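# Stack the 96-well plate from N1 onto N2's plate

## Task

Pick up the 96-well plate sitting in plate nest N1 and set it on top of the plate already in plate nest N2 so it nests all the way down, with its A1 well directly above the lower plate's A1 well. The lower plate has to stay level in N2. Then release the plate and move the gripper away.

## Robot and tools

Robot: two arms, left_arm and right_arm, each with six joints plus a parallel gripper. Seen from behind the arms, N1 is the right-hand nest and N2 the left-hand one. Each plate has one clipped corner, and well A1 is at that corner, so match the clipped corners when stacking.

Frame: all reported hand poses share one scene frame with its origin on the tabletop midway between the arms. +z is up, +x reaches out over the table, and left_arm sits toward +y. The arm names do not refer to image sides. A pose is end_effector_position (metres) and end_effector_quat_wxyz. That position is the point between the finger pads, about 1 cm short of the fingertips; it can be inaccurate, especially when the arm is stretched far. The fingers point along the gripper's +z and close along its y.

execute_actions takes "actions", a list holding one item or none, plus an optional "pictures" boolean (images are included unless you set it to false). An empty list just reports the current state. A wait is {"steps": N}, N up to 300, and returns after N control steps (1/30 s each) counted from the previous result, reply time included. A motion is {"rows": [...], "steps": N} with N at most 15 (default 15). Each row applies for one step; if there are fewer rows than steps, the final row is repeated. A rejected call sends nothing.

Each row is a single list of 14 numbers, each in [-1, 1], covering both arms even if only one moves: left_arm waist, shoulder, elbow, wrist pitch, wrist yaw, wrist roll, opening, then the same seven for right_arm. The six joint values are offsets, not targets: they are measured from the joint angles shown in the most recent result that lists them (or, before any such result, and for later calls within one reply, from wherever the arm is when the action begins). They are not relative to the previous row. The scale is 1.0 = 1.264 rad waist, 1.32 shoulder, 1.276 elbow, 1.83 wrist pitch, 1.686 wrist yaw, 2.022 wrist roll. Stated joint ranges (rad): waist -2.880..2.880, shoulder 0.000..3.142, elbow 0.000..3.019, wrist pitch -1.693..1.571, wrist yaw -1.571..1.571, wrist roll -2.094..2.094. Asking for more than 0.019 rad beyond a range end gets the call refused; true ends may differ by up to 0.019 rad, and overshooting targets are clipped with a "joint sent to its limit" note (possibly referring to an earlier action). No such note does not prove more travel is available. Opening is absolute, not an offset: +1 fully open, -1 closed; 0.094 m pad gap when fully open.

Motion limits: each joint's target is kept within a lead of its measured angle per step (waist 0.264, shoulder 0.32, elbow 0.276, wrist pitch 0.33, wrist yaw 0.186, wrist roll 0.522 rad), and targets that would move the hand over 70 mm from its measured spot are scaled back, so big moves take several actions. Very small commanded moves of a few mm may not move the hand. Arms sag under zero offsets; to hold a pose, in a reply's first call send offsets that bring joints back to the desired angles, use zeros in later calls, and increase the correction if a joint keeps falling short. Between calls the arms keep heading to the last row's target until everything nearly stops or a step is HELD.

Results: the state line gives each arm's pose. Joint positions and Joint velocities list per arm the six joints (rad, rad/s) and then the pad gap (m, m/s). grip_measured is the measured opening on the command scale, off by up to about 1 mm per gripper. To hold something, command an opening below grip_measured: about 0.03 lower grips firmly, less grips gently. Pad force tops out around 50 to 62 N. "joint command not followed" means a clearance check altered or blocked joint targets on some steps; HELD marks steps where the row was not fully sent. MOTOR HOT appears from 85 °C; at 100 °C an OVER-TEMPERATURE FAULT makes that arm drop its load and go limp until cooled, so do not hold the plate longer than needed.

zoom_image: "camera" is one of cam_head_left, cam_head_right, cam_left_wrist, cam_right_wrist (each 672x504); "region" is [x0, y0, x1, y1] in pixels from the top-left, at most 504x504, taken from that camera's latest image. Calibration for each camera (intrinsics K, distortion, T_world_to_cam mapping scene frame to camera) is given in the setup and may be off by a couple of degrees and millimetres; wrist camera poses come from joint readings.

finished_scene takes "scene" (the current scene's number), grades it, and cannot be reversed; call it only once the plate is nested, released and the gripper has withdrawn.

Avoid: falls longer than a few millimetres, knocking anything off the table, arms colliding or pressing on each other, slamming or pushing hard, and tilting the lower plate. Loose objects may occasionally get nudged by an outside push. The simulation keeps running while replies are being written.

Each tool is called as name([rows], argument=value, ...), one row to a line, values as JSON.

## Session

execute_actions(actions=[])

Scene clock: 0.00 s of 13200.00 s.
left_arm: end_effector_position=(+0.0634, +0.8346, +0.2882) grip_measured=+1.000 end_effector_quat_wxyz=(-0.385, +0.696, -0.474, +0.376) | right_arm: end_effector_position=(+0.5300, -0.0419, +0.2552) grip_measured=+1.000 end_effector_quat_wxyz=(+0.613, -0.326, +0.569, -0.440)
Joint positions: left_arm=[ 1.637  1.735  1.581 -1.374  1.136 -0.224  0.094] | right_arm=[ 0.702  1.77   0.976  1.005  0.845 -1.302  0.094]
Joint velocities: left_arm=[ 0.005  0.005  0.002 -0.007  0.037  0.022  0.   ] | right_arm=[-0.005  0.005  0.012 -0.012  0.007  0.051  0.   ]
camera_calibration (this result's frames):
cam_left_wrist: T_world_to_cam=[[0.379106, 0.252605, 0.890208, -0.491155], [-0.302456, -0.875354, 0.377194, 0.645092], [0.874528, -0.412245, -0.25545, 0.485013], [0, 0, 0, 1]] pos_world=[-0.042846, 0.888696, 0.317802]
cam_right_wrist: T_world_to_cam=[[-0.160621, -0.388488, 0.907347, -0.159532], [-0.604562, -0.687932, -0.401565, 0.397236], [0.780196, -0.613047, -0.124369, -0.284919], [0, 0, 0, 1]] pos_world=[0.436822, 0.0366263, 0.268831]

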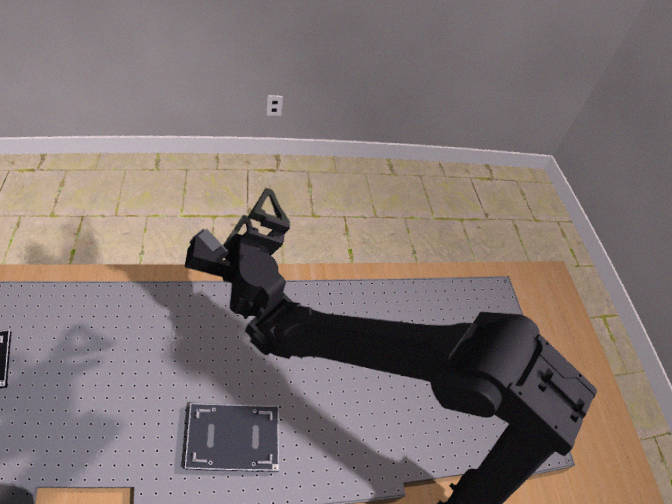

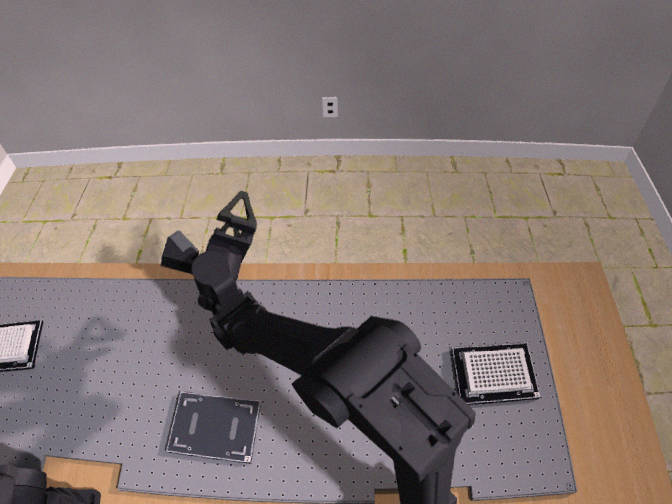

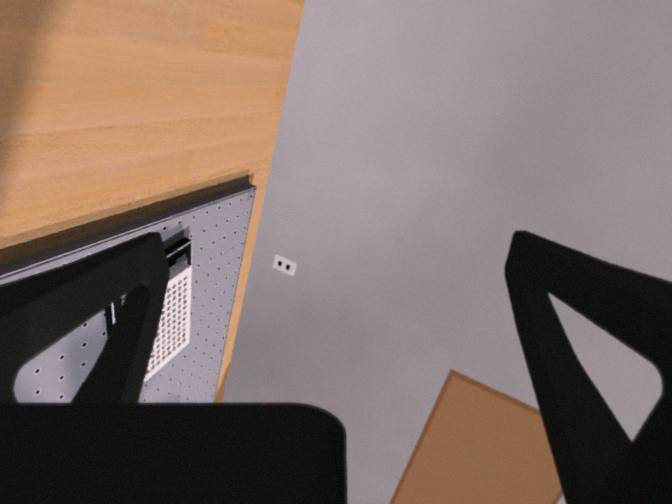

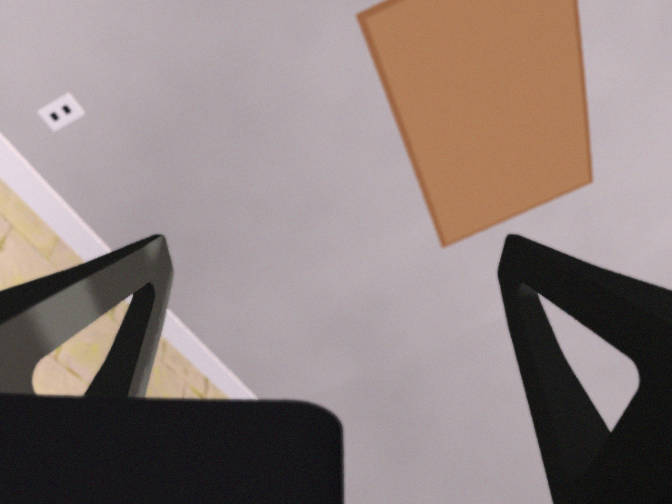

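zoom_image(camera="cam_head_right", region=[440, 330, 560, 420])

zoom_image(camera="cam_head_right", region=[0, 300, 100, 390])

Region (440, 330, 560, 420) of cam_head_right's 672x504 image, scaled by 4.200, with more detail than that image has; it fills the top 378 rows of this view, and the rest is white.

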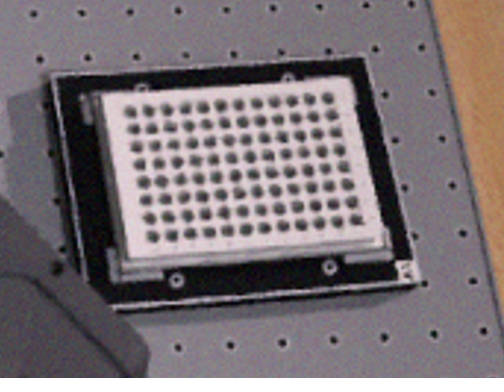

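Region (0, 300, 100, 390) of cam_head_right's 672x504 image, scaled by 5.040, with more detail than that image has; it fills the top 454 rows of this view, and the rest is white.

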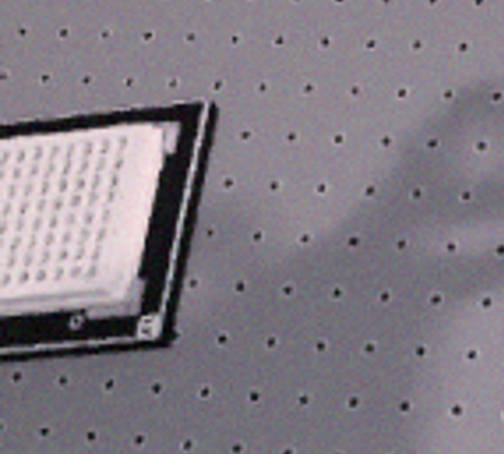

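execute_actions([
  {"rows":[[-0.833,-0.167,-0.335,0.098,-0.674,-0.35,1, -0.988,-0.31,-0.07,-0.5,-0.501,0.6,1]]},
], pictures=false)

execute_actions([
  {"steps":45},
], pictures=false)

Scene clock: 18.73 s of 13200.00 s.
left_arm: end_effector_position=(+0.2388, +0.6420, +0.1247) grip_measured=+1.000 end_effector_quat_wxyz=(-0.001, +0.802, -0.583, +0.131) | right_arm: end_effector_position=(+0.5793, -0.2622, +0.3179) grip_measured=+1.000 end_effector_quat_wxyz=(+0.629, -0.269, +0.709, -0.172)
Joint positions: left_arm=[ 0.987  1.557  1.166 -1.219  0.26  -0.781  0.094] | right_arm=[ 0.163  1.354  0.922  0.28   0.119 -0.612  0.094]
Joint velocities: left_arm=[-2.007  0.005 -0.11   0.1   -1.736 -0.579  0.   ] | right_arm=[-1.548 -0.327  0.007 -1.038 -1.062  1.443  0.   ]
Steps of this call (steps 1 to 90: nothing new was sent; then 15.23 s passed at rest; steps 91 to 105: all 15 steps of this action). Readings (joint positions):
91: left_arm=[1.630 1.726 1.563 -1.353 1.097 -0.260] | right_arm=[0.694 1.760 0.972 0.977 0.804 -1.268]
92: left_arm=[1.619 1.704 1.524 -1.324 1.049 -0.302] | right_arm=[0.683 1.741 0.961 0.929 0.760 -1.229]
94: left_arm=[1.572 1.657 1.434 -1.290 0.956 -0.388] | right_arm=[0.641 1.685 0.939 0.837 0.676 -1.152]
98: left_arm=[1.415 1.582 1.273 -1.254 0.749 -0.560] | right_arm=[0.508 1.544 0.922 0.644 0.494 -0.980]
105: the state above

Scene clock: 20.23 s of 13200.00 s.
left_arm: end_effector_position=(+0.3326, +0.5581, +0.1287) grip_measured=+1.000 end_effector_quat_wxyz=(-0.000, +0.724, -0.690, +0.001) | right_arm: end_effector_position=(+0.5022, -0.6435, +0.2677) grip_measured=+1.000 end_effector_quat_wxyz=(+0.550, +0.162, +0.802, -0.168)
Joint positions: left_arm=[ 0.591  1.527  1.16  -1.203  0.001 -0.916  0.094] | right_arm=[-0.545  1.341  0.898  0.099  0.003 -0.097  0.094]
Joint velocities: left_arm=[ 0.005 -0.015  0.012  0.007  0.051 -0.066  0.   ] | right_arm=[-0.005 -0.024  0.002  0.007  0.022  0.066  0.   ]
Steps of this call (steps 1 to 45: the robot went on to your last target). Readings (joint positions):
1: left_arm=[0.918 1.557 1.164 -1.216 0.186 -0.799] | right_arm=[0.111 1.346 0.922 0.249 0.085 -0.561]
2: left_arm=[0.847 1.557 1.164 -1.213 0.111 -0.815] | right_arm=[0.060 1.341 0.922 0.224 0.062 -0.515]
4: left_arm=[0.710 1.556 1.164 -1.208 0.034 -0.842] | right_arm=[-0.041 1.341 0.922 0.187 0.035 -0.437]
8: left_arm=[0.524 1.545 1.163 -1.203 0.012 -0.883] | right_arm=[-0.239 1.341 0.918 0.142 0.014 -0.322]
45: the state above
All arms were judged still, so your last target was given up. Only a new action makes them travel on or press farther. Fingers that are still opening or closing keep moving.

execute_actions([
  {"rows":[[0,0,0,0,0,0,1, 0,0,0,-0.675,0,0.553,1]]},
], pictures=false)

execute_actions([
  {"steps":35},
])

Scene clock: 24.30 s of 13200.00 s.
left_arm: end_effector_position=(+0.3326, +0.5581, +0.1287) grip_measured=+1.000 end_effector_quat_wxyz=(-0.000, +0.724, -0.690, +0.001) | right_arm: end_effector_position=(+0.2979, -0.5338, +0.1077) grip_measured=+1.000 end_effector_quat_wxyz=(+0.006, +0.658, +0.753, +0.000)
Joint positions: left_arm=[ 0.591  1.527  1.16  -1.203  0.001 -0.916  0.094] | right_arm=[-0.545  1.329  0.894 -1.124  0.003  0.945  0.094]
Joint velocities: left_arm=[-0.005 -0.015  0.022  0.007 -0.037 -0.037  0.   ] | right_arm=[-0.005  0.005  0.007 -0.085 -0.066  0.403  0.   ]
Steps of this call (steps 1 to 90: nothing new was sent; then 0.57 s passed at rest; steps 91 to 105: all 15 steps of this action). Readings (joint positions):
91: left_arm=[0.591 1.527 1.160 -1.203 0.001 -0.916] | right_arm=[-0.545 1.339 0.903 0.031 0.003 -0.010]
92: left_arm=[0.591 1.527 1.160 -1.203 0.001 -0.916] | right_arm=[-0.545 1.333 0.907 -0.075 0.003 0.090]
94: left_arm=[0.591 1.527 1.160 -1.203 0.001 -0.916] | right_arm=[-0.545 1.327 0.907 -0.294 0.003 0.291]
98: left_arm=[0.591 1.527 1.160 -1.203 0.001 -0.916] | right_arm=[-0.545 1.328 0.907 -0.740 0.003 0.677]
105: the state above

Scene clock: 25.47 s of 13200.00 s.
left_arm: end_effector_position=(+0.3326, +0.5581, +0.1287) grip_measured=+1.000 end_effector_quat_wxyz=(-0.000, +0.724, -0.690, +0.001) | right_arm: end_effector_position=(+0.2970, -0.5333, +0.1077) grip_measured=+1.000 end_effector_quat_wxyz=(+0.004, +0.684, +0.729, -0.000)
Joint positions: left_arm=[ 0.591  1.527  1.16  -1.203  0.001 -0.916  0.094] | right_arm=[-0.545  1.329  0.894 -1.128  0.003  1.014  0.094]
Joint velocities: left_arm=[-0.005  0.005  0.012 -0.017 -0.007 -0.051  0.   ] | right_arm=[ 0.024  0.015 -0.007  0.012 -0.007 -0.007  0.   ]
Steps of this call (steps 1 to 30: the robot went on to your last target; steps 31 to 35: nothing new was sent). Readings (joint positions):
1: left_arm=[0.591 1.527 1.160 -1.203 0.001 -0.916] | right_arm=[-0.545 1.329 0.894 -1.126 0.003 0.959]
2: left_arm=[0.591 1.527 1.160 -1.203 0.001 -0.916] | right_arm=[-0.545 1.329 0.894 -1.127 0.003 0.970]
4: left_arm=[0.591 1.527 1.160 -1.203 0.001 -0.916] | right_arm=[-0.545 1.329 0.894 -1.128 0.003 0.986]
8: left_arm=[0.591 1.527 1.160 -1.203 0.001 -0.916] | right_arm=[-0.545 1.329 0.894 -1.128 0.003 1.002]
35: the state above
All arms were judged still, so your last target was given up. Only a new action makes them travel on or press farther. Fingers that are still opening or closing keep moving.
camera_calibration (this result's frames):
cam_left_wrist: T_world_to_cam=[[0.998911, 0.0461027, -0.0071181, -0.356764], [0.041557, -0.810133, 0.584771, 0.367073], [0.0211929, -0.58443, -0.811167, 0.546288], [0, 0, 0, 1]] pos_world=[0.329544, 0.633093, 0.225938]
cam_right_wrist: T_world_to_cam=[[-0.996955, -0.0769602, -0.0125582, 0.25959], [-0.0700974, 0.81395, 0.576691, 0.395935], [-0.0341605, 0.575815, -0.816866, 0.527792], [0, 0, 0, 1]] pos_world=[0.304583, -0.606204, 0.206064]

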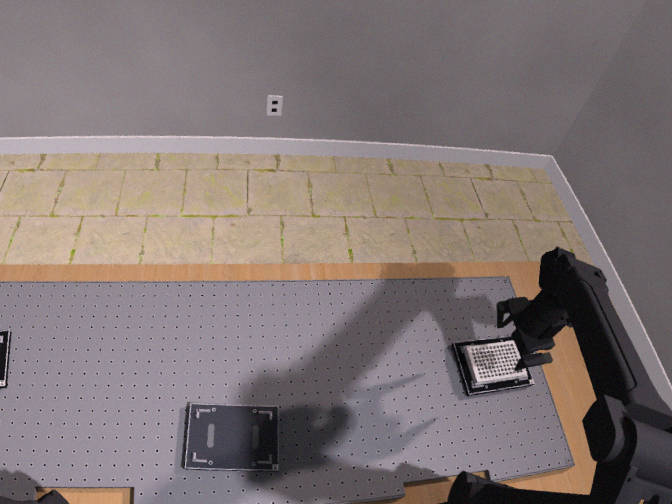

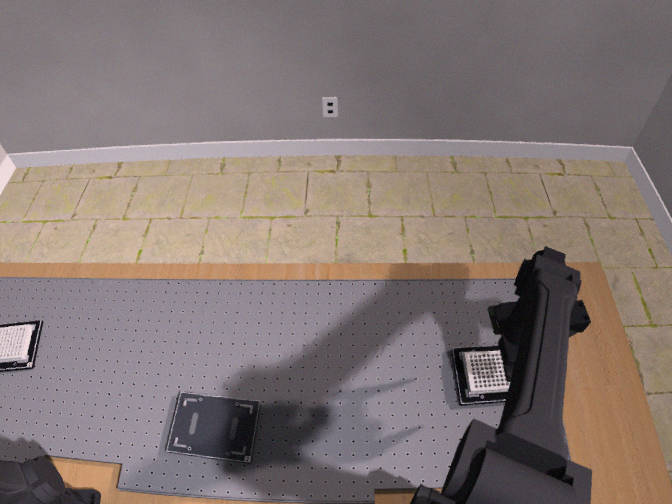

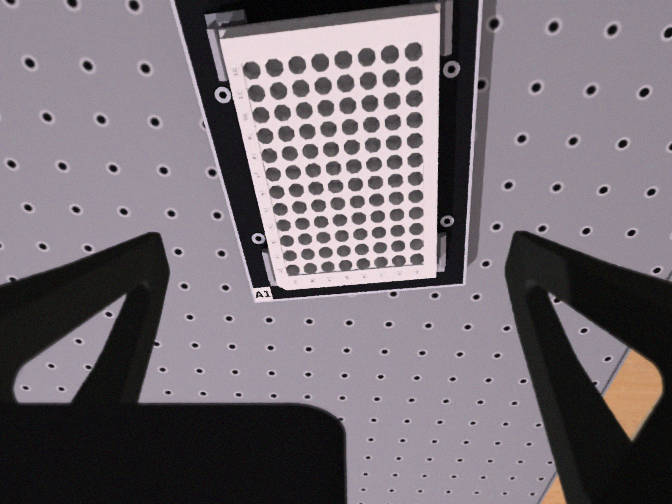

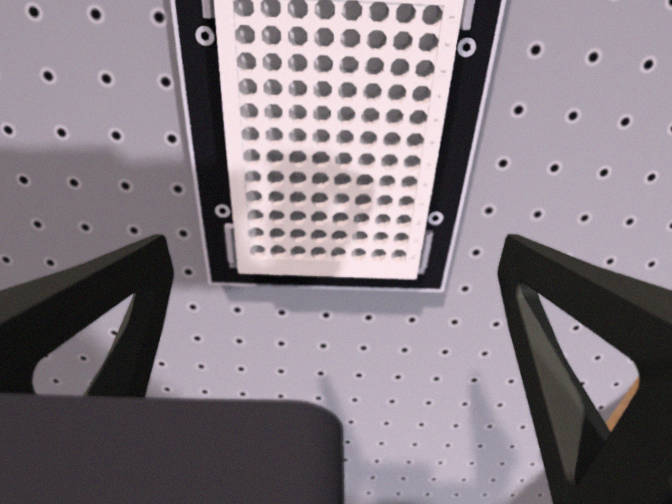

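execute_actions(actions=[])

Scene clock: 51.17 s of 13200.00 s.
left_arm: end_effector_position=(+0.3326, +0.5581, +0.1287) grip_measured=+1.000 end_effector_quat_wxyz=(-0.000, +0.724, -0.690, +0.001) | right_arm: end_effector_position=(+0.2970, -0.5333, +0.1077) grip_measured=+1.000 end_effector_quat_wxyz=(+0.004, +0.684, +0.729, -0.000)
Joint positions: left_arm=[ 0.591  1.527  1.16  -1.203  0.001 -0.916  0.094] | right_arm=[-0.545  1.329  0.894 -1.128  0.003  1.014  0.094]
Joint velocities: left_arm=[-0.015 -0.015 -0.012 -0.017 -0.051 -0.037  0.   ] | right_arm=[ 0.005 -0.005 -0.022  0.007  0.037 -0.037  0.   ]
Steps of this call (steps 1 to 90: nothing new was sent; then 22.70 s passed at rest). Readings (joint positions):
1: left_arm=[0.591 1.527 1.160 -1.203 0.001 -0.916] | right_arm=[-0.545 1.329 0.894 -1.128 0.003 1.014]
2: left_arm=[0.591 1.527 1.160 -1.203 0.001 -0.916] | right_arm=[-0.545 1.329 0.894 -1.128 0.003 1.014]
4: left_arm=[0.591 1.527 1.160 -1.203 0.001 -0.916] | right_arm=[-0.545 1.329 0.894 -1.128 0.003 1.014]
8: left_arm=[0.591 1.527 1.160 -1.203 0.001 -0.916] | right_arm=[-0.545 1.329 0.894 -1.128 0.003 1.014]
90: the state above
camera_calibration (this result's frames):
cam_left_wrist: T_world_to_cam=[[0.998911, 0.0461027, -0.0071181, -0.356764], [0.041557, -0.810133, 0.584771, 0.367073], [0.0211929, -0.58443, -0.811167, 0.546288], [0, 0, 0, 1]] pos_world=[0.329544, 0.633093, 0.225938]
cam_right_wrist: T_world_to_cam=[[-0.996955, -0.0769602, -0.0125582, 0.25959], [-0.0700974, 0.81395, 0.576691, 0.395935], [-0.0341605, 0.575815, -0.816866, 0.527792], [0, 0, 0, 1]] pos_world=[0.304583, -0.606204, 0.206064]

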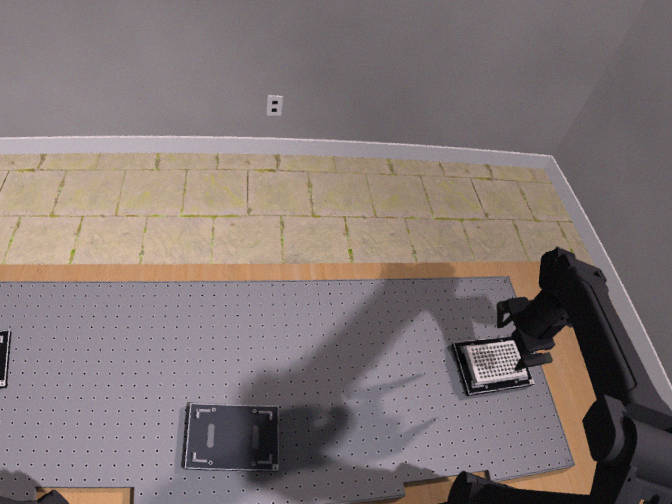

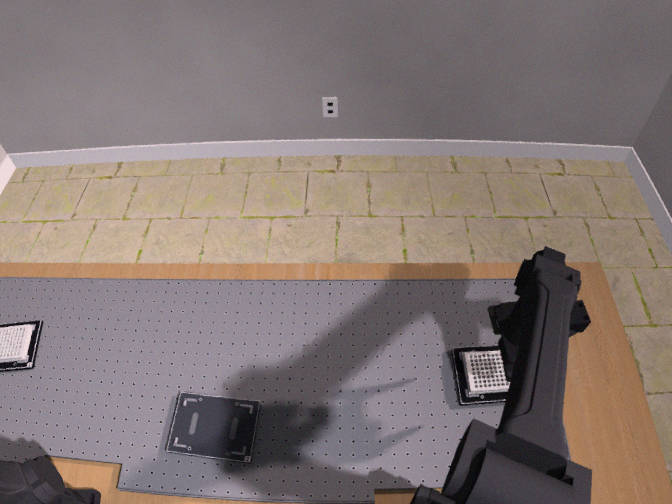

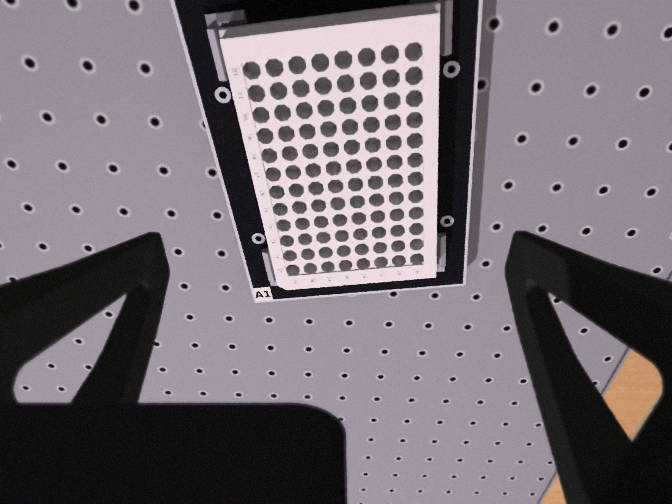

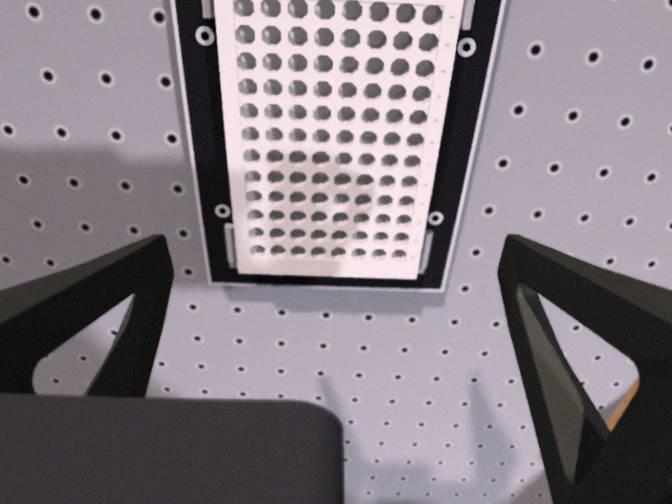

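execute_actions([
  {"rows":[[-0.1,0,0,0,0,0,1,0,0.015,-0.016,0.022,0,0.01,1],[-0.1,0,0,0,0,0,1,0,0.015,-0.016,0.022,0,0.01,1],[-0.2,0,0,0,0,0,1,0,0.03,-0.032,0.045,0,0.02,1],[-0.2,0,0,0,0,0,1,0,0.03,-0.032,0.045,0,0.02,1],[-0.3,0,0,0,0,0,1,0,0.045,-0.048,0.068,0,0.02,1],[-0.3,0,0,0,0,0,1,0,0.045,-0.048,0.068,0,0.02,1],[-0.45,0,0,0,0,0.3,1,0,0.06,-0.064,0.092,0,0.02,1]]},
], pictures=false)

execute_actions([
  {"steps":30},
])

Scene clock: 84.37 s of 13200.00 s.
left_arm: end_effector_position=(+0.4329, +0.3121, +0.1287) grip_measured=+1.000 end_effector_quat_wxyz=(-0.000, -0.256, +0.967, -0.003) | right_arm: end_effector_position=(+0.2983, -0.5340, +0.0576) grip_measured=+1.000 end_effector_quat_wxyz=(+0.006, +0.695, +0.719, +0.000)
Joint positions: left_arm=[-0.035  1.527  1.16  -1.203  0.006 -0.441  0.094] | right_arm=[-0.545  1.405  0.817 -0.972  0.003  1.045  0.094]
Joint velocities: left_arm=[-0.405  0.005 -0.017 -0.002 -0.022  0.886  0.   ] | right_arm=[ 0.015 -0.005 -0.007  0.017  0.007 -0.022  0.   ]
Steps of this call (steps 1 to 90: nothing new was sent; then 29.70 s passed at rest; steps 91 to 105: all 15 steps of this action). Readings (joint positions):
91: left_arm=[0.583 1.527 1.160 -1.203 -0.002 -0.916] | right_arm=[-0.545 1.329 0.892 -1.122 0.003 1.016]
92: left_arm=[0.567 1.527 1.160 -1.203 -0.003 -0.916] | right_arm=[-0.545 1.329 0.891 -1.112 0.003 1.018]
94: left_arm=[0.502 1.527 1.160 -1.203 -0.004 -0.916] | right_arm=[-0.545 1.332 0.880 -1.079 0.003 1.028]
98: left_arm=[0.297 1.527 1.160 -1.203 -0.004 -0.805] | right_arm=[-0.545 1.361 0.842 -0.997 0.003 1.039]
105: the state above

Scene clock: 85.37 s of 13200.00 s.
left_arm: end_effector_position=(+0.4299, +0.3406, +0.1287) grip_measured=+1.000 end_effector_quat_wxyz=(+0.000, -0.231, +0.973, -0.001) | right_arm: end_effector_position=(+0.2989, -0.5343, +0.0576) grip_measured=+1.000 end_effector_quat_wxyz=(+0.007, +0.696, +0.718, +0.001)
Joint positions: left_arm=[ 0.03   1.527  1.16  -1.203  0.002 -0.325  0.094] | right_arm=[-0.545  1.405  0.817 -0.969  0.003  1.047  0.094]
Joint velocities: left_arm=[-0.015 -0.015  0.007 -0.007  0.022 -0.022  0.   ] | right_arm=[ 0.005  0.005 -0.012  0.012 -0.081 -0.022  0.   ]
Steps of this call (steps 1 to 30: the robot went on to your last target). Readings (joint positions):
1: left_arm=[-0.043 1.527 1.160 -1.203 0.006 -0.416] | right_arm=[-0.545 1.405 0.817 -0.970 0.003 1.046]
2: left_arm=[-0.040 1.527 1.160 -1.203 0.006 -0.397] | right_arm=[-0.545 1.405 0.817 -0.969 0.003 1.046]
4: left_arm=[-0.019 1.527 1.160 -1.203 0.005 -0.371] | right_arm=[-0.545 1.405 0.817 -0.969 0.003 1.046]
8: left_arm=[0.026 1.527 1.160 -1.203 0.002 -0.344] | right_arm=[-0.545 1.405 0.817 -0.969 0.003 1.046]
30: the state above
All arms were judged still, so your last target was given up. Only a new action makes them travel on or press farther. Fingers that are still opening or closing keep moving.
camera_calibration (this result's frames):
cam_left_wrist: T_world_to_cam=[[0.447611, -0.89421, -0.00581116, 0.113132], [-0.724042, -0.366229, 0.584499, 0.364785], [-0.524793, -0.25742, -0.811374, 0.540471], [0, 0, 0, 1]] pos_world=[0.497116, 0.373887, 0.225964]
cam_right_wrist: T_world_to_cam=[[-0.998857, -0.0442609, -0.0180203, 0.279107], [-0.0465784, 0.817363, 0.574237, 0.420726], [-0.0106872, 0.57442, -0.818491, 0.479824], [0, 0, 0, 1]] pos_world=[0.303513, -0.607153, 0.156165]

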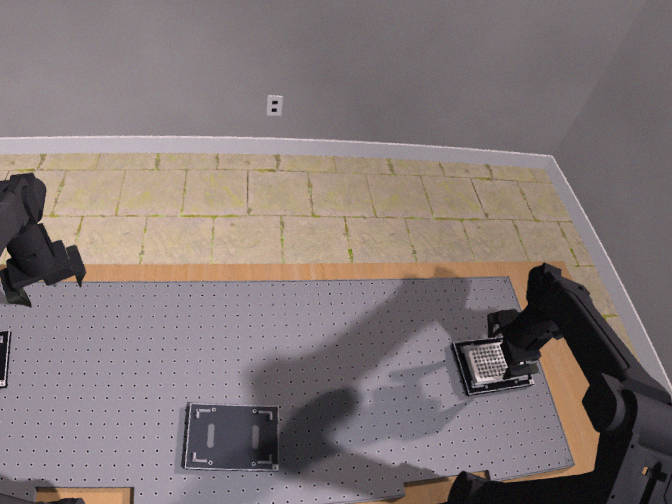

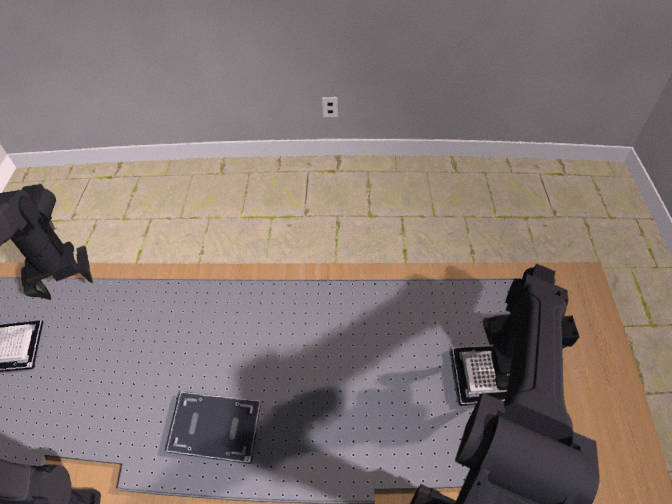

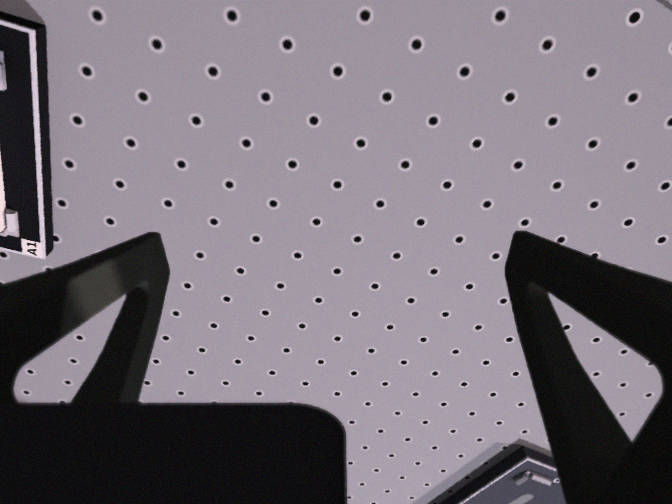

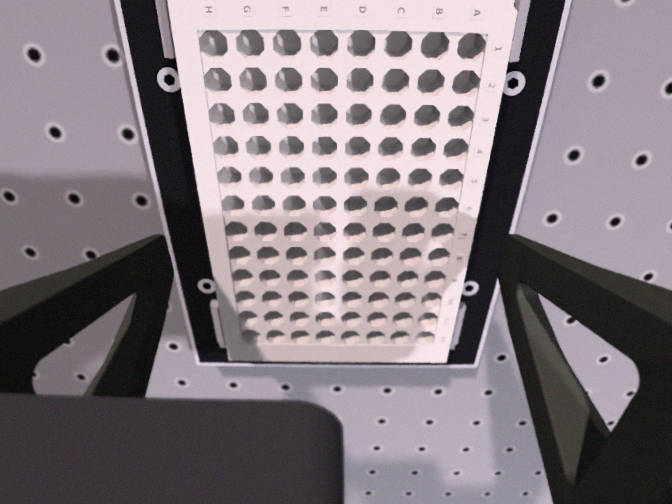

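execute_actions([
  {"rows":[[0,0,0,0,0,0,1,0,0.015,-0.008,0.015,0,0,1],[0,0,0,0,0,0,1,0,0.015,-0.008,0.015,0,0,1],[0,0,0,0,0,0,1,0,0.025,-0.014,0.025,0,0,1],[0,0,0,0,0,0,1,0,0.025,-0.014,0.025,0,0,1],[0,0,0,0,0,0,1,0,0.033,-0.018,0.031,0,0,1]]},
], pictures=false)

execute_actions([
  {"steps":15},
])

Scene clock: 90.87 s of 13200.00 s.
left_arm: end_effector_position=(+0.4299, +0.3406, +0.1287) grip_measured=+1.000 end_effector_quat_wxyz=(+0.000, -0.231, +0.973, -0.001) | right_arm: end_effector_position=(+0.3018, -0.5358, +0.0448) grip_measured=+1.000 end_effector_quat_wxyz=(+0.011, +0.696, +0.718, +0.002)
Joint positions: left_arm=[ 0.03   1.527  1.16  -1.203  0.002 -0.325  0.094] | right_arm=[-0.545  1.431  0.804 -0.922  0.003  1.047  0.094]
Joint velocities: left_arm=[ 0.005 -0.005  0.017  0.007 -0.022  0.007  0.   ] | right_arm=[-0.015 -0.005 -0.012  0.017 -0.022  0.051  0.   ]
Steps of this call (steps 1 to 90: nothing new was sent; then 2.00 s passed at rest; steps 91 to 105: all 15 steps of this action). Readings (joint positions):
91: left_arm=[0.030 1.527 1.160 -1.203 0.002 -0.325] | right_arm=[-0.545 1.405 0.817 -0.965 0.003 1.047]
92: left_arm=[0.030 1.527 1.160 -1.203 0.002 -0.325] | right_arm=[-0.545 1.405 0.817 -0.960 0.003 1.047]
94: left_arm=[0.030 1.527 1.160 -1.203 0.002 -0.325] | right_arm=[-0.545 1.407 0.816 -0.944 0.003 1.047]
98: left_arm=[0.030 1.527 1.160 -1.203 0.002 -0.325] | right_arm=[-0.545 1.421 0.810 -0.923 0.003 1.047]
105: the state above

Scene clock: 91.37 s of 13200.00 s.
left_arm: end_effector_position=(+0.4299, +0.3406, +0.1287) grip_measured=+1.000 end_effector_quat_wxyz=(+0.000, -0.231, +0.973, -0.001) | right_arm: end_effector_position=(+0.3018, -0.5359, +0.0448) grip_measured=+1.000 end_effector_quat_wxyz=(+0.011, +0.696, +0.718, +0.002)
Joint positions: left_arm=[ 0.03   1.527  1.16  -1.203  0.002 -0.325  0.094] | right_arm=[-0.545  1.431  0.804 -0.921  0.003  1.047  0.094]
Joint velocities: left_arm=[ 0.005 -0.024  0.012 -0.007  0.022 -0.007  0.   ] | right_arm=[-0.015  0.005 -0.012 -0.017 -0.022  0.037  0.   ]
Steps of this call (steps 1 to 15: the robot went on to your last target). Readings (joint positions):
1: left_arm=[0.030 1.527 1.160 -1.203 0.002 -0.325] | right_arm=[-0.545 1.431 0.804 -0.921 0.003 1.047]
2: left_arm=[0.030 1.527 1.160 -1.203 0.002 -0.325] | right_arm=[-0.545 1.431 0.804 -0.921 0.003 1.047]
4: left_arm=[0.030 1.527 1.160 -1.203 0.002 -0.325] | right_arm=[-0.545 1.431 0.804 -0.921 0.003 1.047]
8: left_arm=[0.030 1.527 1.160 -1.203 0.002 -0.325] | right_arm=[-0.545 1.431 0.804 -0.921 0.003 1.047]
15: the state above
All arms were judged still, so your last target was given up. Only a new action makes them travel on or press farther. Fingers that are still opening or closing keep moving.
camera_calibration (this result's frames):
cam_left_wrist: T_world_to_cam=[[0.447611, -0.89421, -0.00581116, 0.113132], [-0.724042, -0.366229, 0.584499, 0.364785], [-0.524793, -0.25742, -0.811374, 0.540471], [0, 0, 0, 1]] pos_world=[0.497116, 0.373887, 0.225964]
cam_right_wrist: T_world_to_cam=[[-0.998723, -0.0443334, -0.0242467, 0.281925], [-0.0502355, 0.819326, 0.571122, 0.431781], [-0.0054538, 0.571611, -0.820507, 0.467298], [0, 0, 0, 1]] pos_world=[0.305804, -0.608383, 0.143657]

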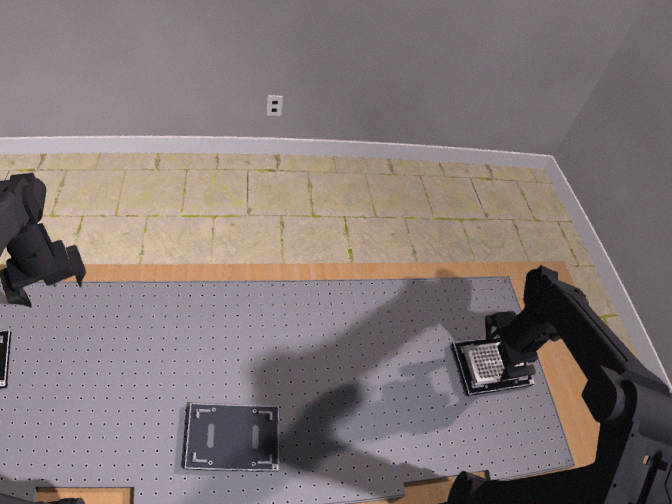

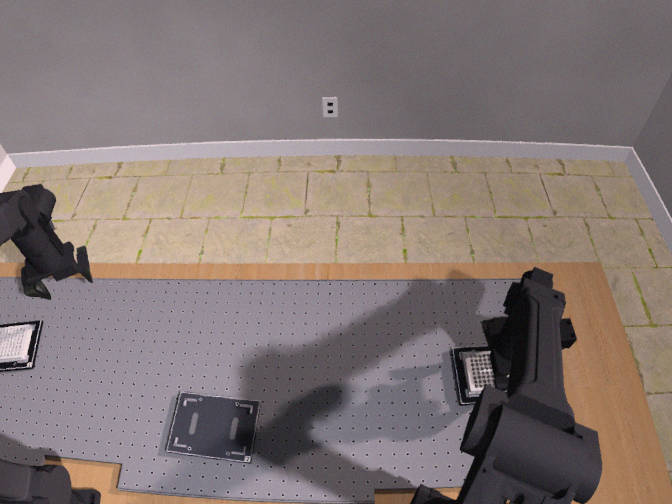

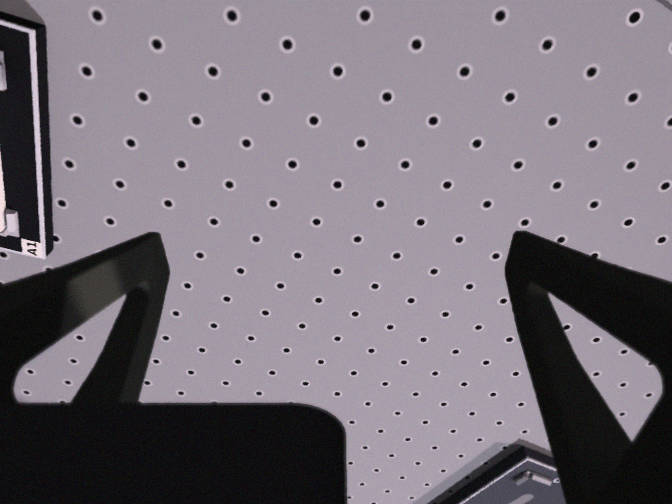

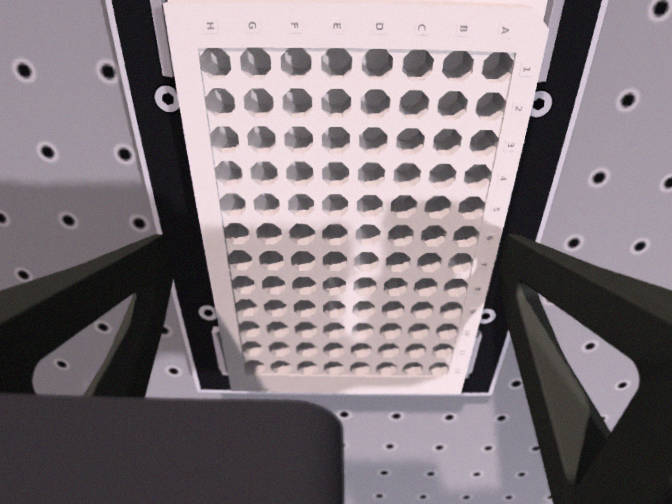

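execute_actions([
  {"rows":[[0,0,0,0,0,0,1,0,0,0,-0.019,0,0,1],[0,0,0,0,0,0,1,0,0,0,-0.019,0,0,1],[0,0,0,0,0,0,1,0,0,0,-0.019,0,0,1],[0,0,0,0,0,0,1,0,0,0,-0.019,0,0,1],[0,0,0,0,0,0,1,0,0,0,-0.019,0,0,1],[0,0,0,0,0,0,1,0,0.015,0,-0.019,0,0,1],[0,0,0,0,0,0,1,0,0.024,0,-0.019,0,0,1]]},
], pictures=false)

execute_actions([
  {"steps":15},
])

Scene clock: 97.43 s of 13200.00 s.
left_arm: end_effector_position=(+0.4299, +0.3406, +0.1287) grip_measured=+1.000 end_effector_quat_wxyz=(+0.000, -0.231, +0.973, -0.001) | right_arm: end_effector_position=(+0.2954, -0.5324, +0.0412) grip_measured=+1.000 end_effector_quat_wxyz=(-0.007, +0.696, +0.718, -0.003)
Joint positions: left_arm=[ 0.03   1.527  1.16  -1.203  0.002 -0.325  0.094] | right_arm=[-0.545  1.442  0.804 -0.947  0.003  1.047  0.094]
Joint velocities: left_arm=[-0.005 -0.015  0.002 -0.007 -0.007 -0.051  0.   ] | right_arm=[-0.005 -0.024 -0.012  0.022 -0.022 -0.051  0.   ]
Steps of this call (steps 1 to 90: nothing new was sent; then 2.57 s passed at rest; steps 91 to 105: all 15 steps of this action). Readings (joint positions):
91: left_arm=[0.030 1.527 1.160 -1.203 0.002 -0.325] | right_arm=[-0.545 1.431 0.804 -0.927 0.003 1.047]
92: left_arm=[0.030 1.527 1.160 -1.203 0.002 -0.325] | right_arm=[-0.545 1.431 0.804 -0.934 0.003 1.047]
94: left_arm=[0.030 1.527 1.160 -1.203 0.002 -0.325] | right_arm=[-0.545 1.431 0.804 -0.944 0.003 1.047]
98: left_arm=[0.030 1.527 1.160 -1.203 0.002 -0.325] | right_arm=[-0.545 1.434 0.804 -0.947 0.003 1.047]
105: the state above

Scene clock: 97.93 s of 13200.00 s.
left_arm: end_effector_position=(+0.4299, +0.3406, +0.1287) grip_measured=+1.000 end_effector_quat_wxyz=(+0.000, -0.231, +0.973, -0.001) | right_arm: end_effector_position=(+0.2954, -0.5324, +0.0412) grip_measured=+1.000 end_effector_quat_wxyz=(-0.007, +0.696, +0.718, -0.003)
Joint positions: left_arm=[ 0.03   1.527  1.16  -1.203  0.002 -0.325  0.094] | right_arm=[-0.545  1.442  0.804 -0.947  0.003  1.047  0.094]
Joint velocities: left_arm=[-0.005 -0.005  0.017 -0.002 -0.022  0.051  0.   ] | right_arm=[ 0.005 -0.005  0.022 -0.002  0.037 -0.037  0.   ]
Steps of this call (steps 1 to 15: the robot went on to your last target). Readings (joint positions):
1: left_arm=[0.030 1.527 1.160 -1.203 0.002 -0.325] | right_arm=[-0.545 1.442 0.804 -0.947 0.003 1.047]
2: left_arm=[0.030 1.527 1.160 -1.203 0.002 -0.325] | right_arm=[-0.545 1.442 0.804 -0.947 0.003 1.047]
4: left_arm=[0.030 1.527 1.160 -1.203 0.002 -0.325] | right_arm=[-0.545 1.442 0.804 -0.947 0.003 1.047]
8: left_arm=[0.030 1.527 1.160 -1.203 0.002 -0.325] | right_arm=[-0.545 1.442 0.804 -0.947 0.003 1.047]
15: the state above
All arms were judged still, so your last target was given up. Only a new action makes them travel on or press farther. Fingers that are still opening or closing keep moving.
camera_calibration (this result's frames):
cam_left_wrist: T_world_to_cam=[[0.447611, -0.89421, -0.00581116, 0.113132], [-0.724042, -0.366229, 0.584499, 0.364785], [-0.524793, -0.25742, -0.811374, 0.540471], [0, 0, 0, 1]] pos_world=[0.497116, 0.373887, 0.225964]
cam_right_wrist: T_world_to_cam=[[-0.998995, -0.0441872, 0.00754737, 0.274375], [-0.0313594, 0.809193, 0.586705, 0.419059], [-0.0320322, 0.585879, -0.809765, 0.477316], [0, 0, 0, 1]] pos_world=[0.30253, -0.606625, 0.138579]

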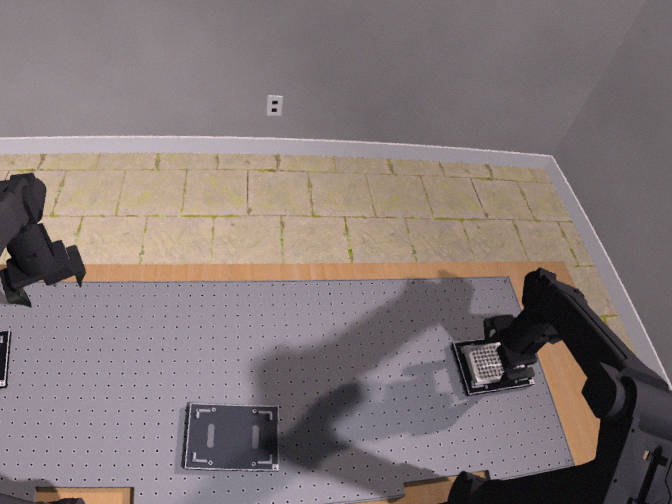

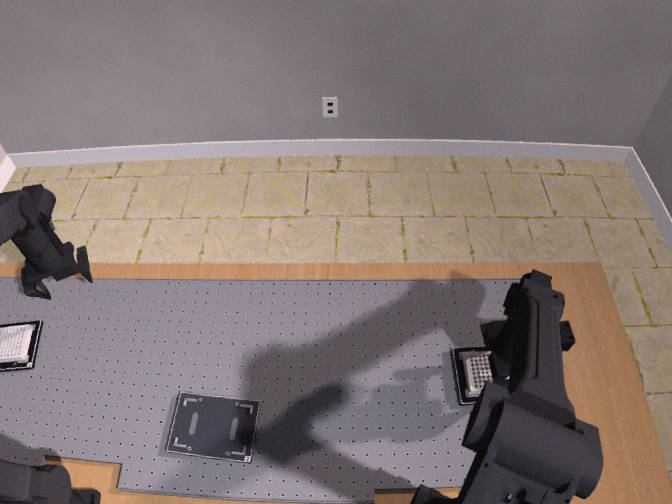

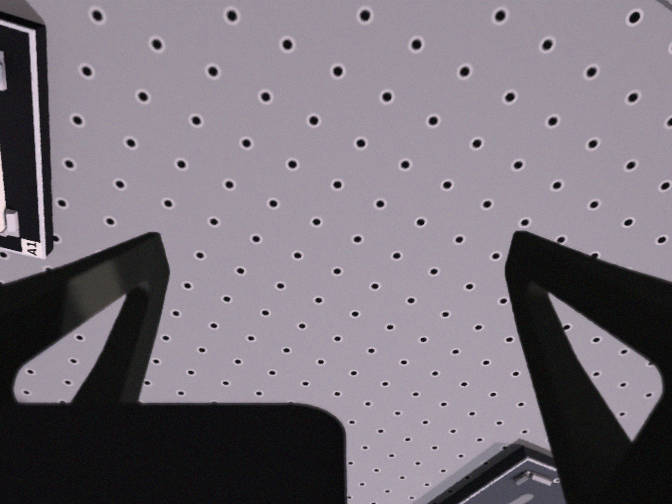

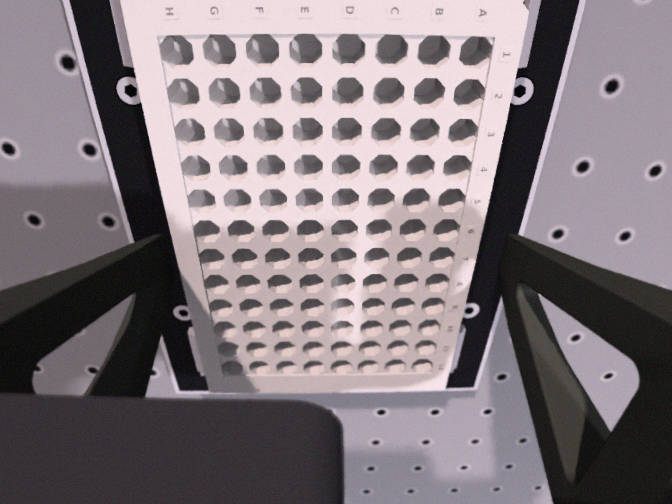

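execute_actions([
  {"rows":[[0,0,0,0,0,0,1,0,0,0,0.013,0,0,1],[0,0,0,0,0,0,1,0,0,0,0.013,0,0,1],[0,0,0,0,0,0,1,0,0,0,0.013,0,0,1],[0,0,0,0,0,0,1,0,0.015,0,0.013,0,0,1],[0,0,0,0,0,0,1,0,0.025,0,0.013,0,0,1]]},
], pictures=false)

execute_actions([
  {"steps":15},
])

Scene clock: 103.17 s of 13200.00 s.
left_arm: end_effector_position=(+0.4299, +0.3406, +0.1287) grip_measured=+1.000 end_effector_quat_wxyz=(+0.000, -0.231, +0.973, -0.001) | right_arm: end_effector_position=(+0.2974, -0.5335, +0.0370) grip_measured=+1.000 end_effector_quat_wxyz=(-0.007, +0.696, +0.718, -0.003)
Joint positions: left_arm=[ 0.03   1.527  1.16  -1.203  0.002 -0.325  0.094] | right_arm=[-0.545  1.455  0.804 -0.933  0.003  1.047  0.094]
Joint velocities: left_arm=[ 0.005 -0.005 -0.007 -0.007 -0.007 -0.037  0.   ] | right_arm=[ 0.005 -0.015  0.002  0.012 -0.051 -0.095  0.   ]
Steps of this call (steps 1 to 90: nothing new was sent; then 1.73 s passed at rest; steps 91 to 105: all 15 steps of this action). Readings (joint positions):
91: left_arm=[0.030 1.527 1.160 -1.203 0.002 -0.325] | right_arm=[-0.545 1.442 0.804 -0.945 0.003 1.047]
92: left_arm=[0.030 1.527 1.160 -1.203 0.002 -0.325] | right_arm=[-0.545 1.442 0.804 -0.941 0.003 1.047]
94: left_arm=[0.030 1.527 1.160 -1.203 0.002 -0.325] | right_arm=[-0.545 1.442 0.804 -0.935 0.003 1.047]
98: left_arm=[0.030 1.527 1.160 -1.203 0.002 -0.325] | right_arm=[-0.545 1.449 0.804 -0.933 0.003 1.047]
105: the state above

Scene clock: 103.67 s of 13200.00 s.
left_arm: end_effector_position=(+0.4299, +0.3406, +0.1287) grip_measured=+1.000 end_effector_quat_wxyz=(+0.000, -0.231, +0.973, -0.001) | right_arm: end_effector_position=(+0.2974, -0.5335, +0.0370) grip_measured=+1.000 end_effector_quat_wxyz=(-0.007, +0.696, +0.718, -0.003)
Joint positions: left_arm=[ 0.03   1.527  1.16  -1.203  0.002 -0.325  0.094] | right_arm=[-0.545  1.455  0.804 -0.933  0.003  1.047  0.094]
Joint velocities: left_arm=[ 0.015  0.005 -0.012  0.007 -0.022 -0.007  0.   ] | right_arm=[-0.015 -0.005 -0.002  0.002  0.022  0.11   0.   ]
Steps of this call (steps 1 to 15: the robot went on to your last target). Readings (joint positions):
1: left_arm=[0.030 1.527 1.160 -1.203 0.002 -0.325] | right_arm=[-0.545 1.455 0.804 -0.933 0.003 1.047]
2: left_arm=[0.030 1.527 1.160 -1.203 0.002 -0.325] | right_arm=[-0.545 1.455 0.804 -0.933 0.003 1.047]
4: left_arm=[0.030 1.527 1.160 -1.203 0.002 -0.325] | right_arm=[-0.545 1.455 0.804 -0.933 0.003 1.047]
8: left_arm=[0.030 1.527 1.160 -1.203 0.002 -0.325] | right_arm=[-0.545 1.455 0.804 -0.933 0.003 1.047]
15: the state above
All arms were judged still, so your last target was given up. Only a new action makes them travel on or press farther. Fingers that are still opening or closing keep moving.
camera_calibration (this result's frames):
cam_left_wrist: T_world_to_cam=[[0.447611, -0.89421, -0.00581116, 0.113132], [-0.724042, -0.366229, 0.584499, 0.364785], [-0.524793, -0.25742, -0.811374, 0.540471], [0, 0, 0, 1]] pos_world=[0.497116, 0.373887, 0.225964]
cam_right_wrist: T_world_to_cam=[[-0.999002, -0.0441834, 0.00656398, 0.27641], [-0.0319508, 0.809511, 0.586235, 0.422847], [-0.0312155, 0.58544, -0.810114, 0.474116], [0, 0, 0, 1]] pos_world=[0.304444, -0.607653, 0.134386]

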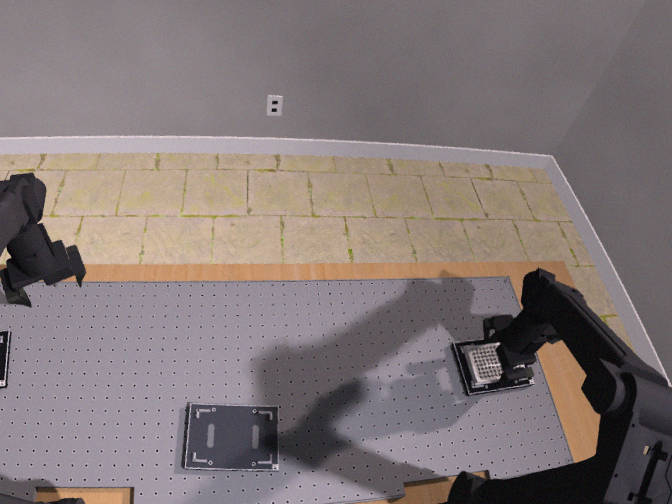

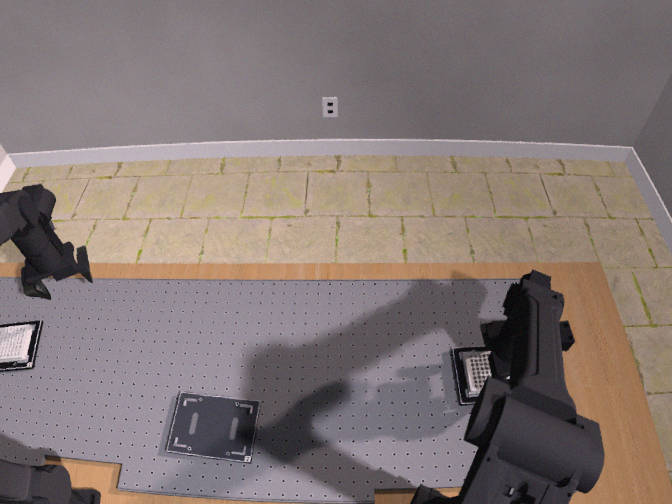

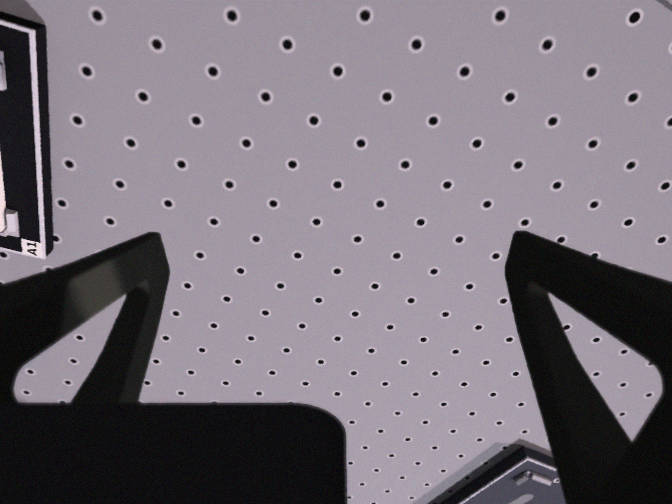

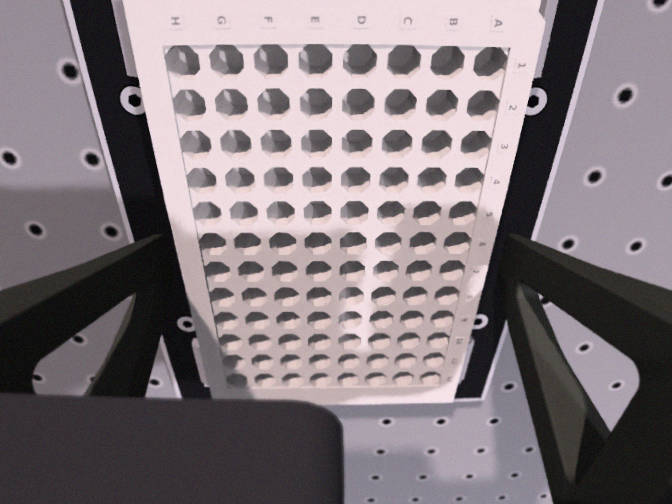

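Centred. Grip.

execute_actions([
  {"rows":[[0,0,0,0,0,0,1,0,0,0,0,0,0,0.9],[0,0,0,0,0,0,1,0,0,0,0,0,0,0.85],[0,0,0,0,0,0,1,0,0,0,0,0,0,0.8],[0,0,0,0,0,0,1,0,0,0,0,0,0,0.77],[0,0,0,0,0,0,1,0,0,0,0,0,0,0.75],[0,0,0,0,0,0,1,0,0,0,0,0,0,0.73],[0,0,0,0,0,0,1,0,0,0,0,0,0,0.72],[0,0,0,0,0,0,1,0,0,0,0,0,0,0.71],[0,0,0,0,0,0,1,0,0,0,0,0,0,0.70],[0,0,0,0,0,0,1,0,0,0,0,0,0,0.69]]},
], pictures=false)

execute_actions([
  {"steps":15},
], pictures=false)

Scene clock: 111.00 s of 13200.00 s.
left_arm: end_effector_position=(+0.4299, +0.3406, +0.1287) grip_measured=+1.000 end_effector_quat_wxyz=(+0.000, -0.231, +0.973, -0.001) | right_arm: end_effector_position=(+0.2976, -0.5335, +0.0373) grip_measured=+0.725 end_effector_quat_wxyz=(-0.006, +0.696, +0.718, -0.003)
Joint positions: left_arm=[ 0.03   1.527  1.16  -1.203  0.002 -0.325  0.094] | right_arm=[-0.545  1.454  0.804 -0.933  0.002  1.047  0.081]
Joint velocities: left_arm=[ 0.005 -0.005 -0.002 -0.007  0.022  0.022  0.   ] | right_arm=[-0.005 -0.024 -0.017 -0.017  0.007 -0.051  0.   ]
Steps of this call (steps 1 to 90: nothing new was sent; then 3.83 s passed at rest; steps 91 to 105: all 15 steps of this action). Readings (joint positions):
91: left_arm=[0.030 1.527 1.160 -1.203 0.002 -0.325] | right_arm=[-0.545 1.455 0.804 -0.933 0.003 1.047]
92: left_arm=[0.030 1.527 1.160 -1.203 0.002 -0.325] | right_arm=[-0.545 1.455 0.804 -0.933 0.003 1.047]
94: left_arm=[0.030 1.527 1.160 -1.203 0.002 -0.325] | right_arm=[-0.545 1.455 0.804 -0.933 0.002 1.047]
98: left_arm=[0.030 1.527 1.160 -1.203 0.002 -0.325] | right_arm=[-0.545 1.454 0.804 -0.933 0.002 1.047]
105: the state above

Scene clock: 111.50 s of 13200.00 s.
left_arm: end_effector_position=(+0.4299, +0.3406, +0.1287) grip_measured=+1.000 end_effector_quat_wxyz=(+0.000, -0.231, +0.973, -0.001) | right_arm: end_effector_position=(+0.2976, -0.5335, +0.0373) grip_measured=+0.725 end_effector_quat_wxyz=(-0.006, +0.696, +0.718, -0.003)
Joint positions: left_arm=[ 0.03   1.527  1.16  -1.203  0.002 -0.325  0.094] | right_arm=[-0.545  1.454  0.804 -0.933  0.002  1.047  0.081]
Joint velocities: left_arm=[-0.005 -0.015 -0.007  0.007 -0.007  0.022  0.   ] | right_arm=[ 0.005 -0.005  0.017 -0.002 -0.051  0.007  0.   ]
Steps of this call (steps 1 to 15: the robot went on to your last target). Readings (joint positions):
1: left_arm=[0.030 1.527 1.160 -1.203 0.002 -0.325] | right_arm=[-0.545 1.454 0.804 -0.933 0.002 1.047]
2: left_arm=[0.030 1.527 1.160 -1.203 0.002 -0.325] | right_arm=[-0.545 1.454 0.804 -0.933 0.002 1.047]
4: left_arm=[0.030 1.527 1.160 -1.203 0.002 -0.325] | right_arm=[-0.545 1.454 0.804 -0.933 0.002 1.047]
8: left_arm=[0.030 1.527 1.160 -1.203 0.002 -0.325] | right_arm=[-0.545 1.454 0.804 -0.933 0.002 1.047]
15: the state above
All arms were judged still, so your last target was given up. Only a new action makes them travel on or press farther. Fingers that are still opening or closing keep moving.


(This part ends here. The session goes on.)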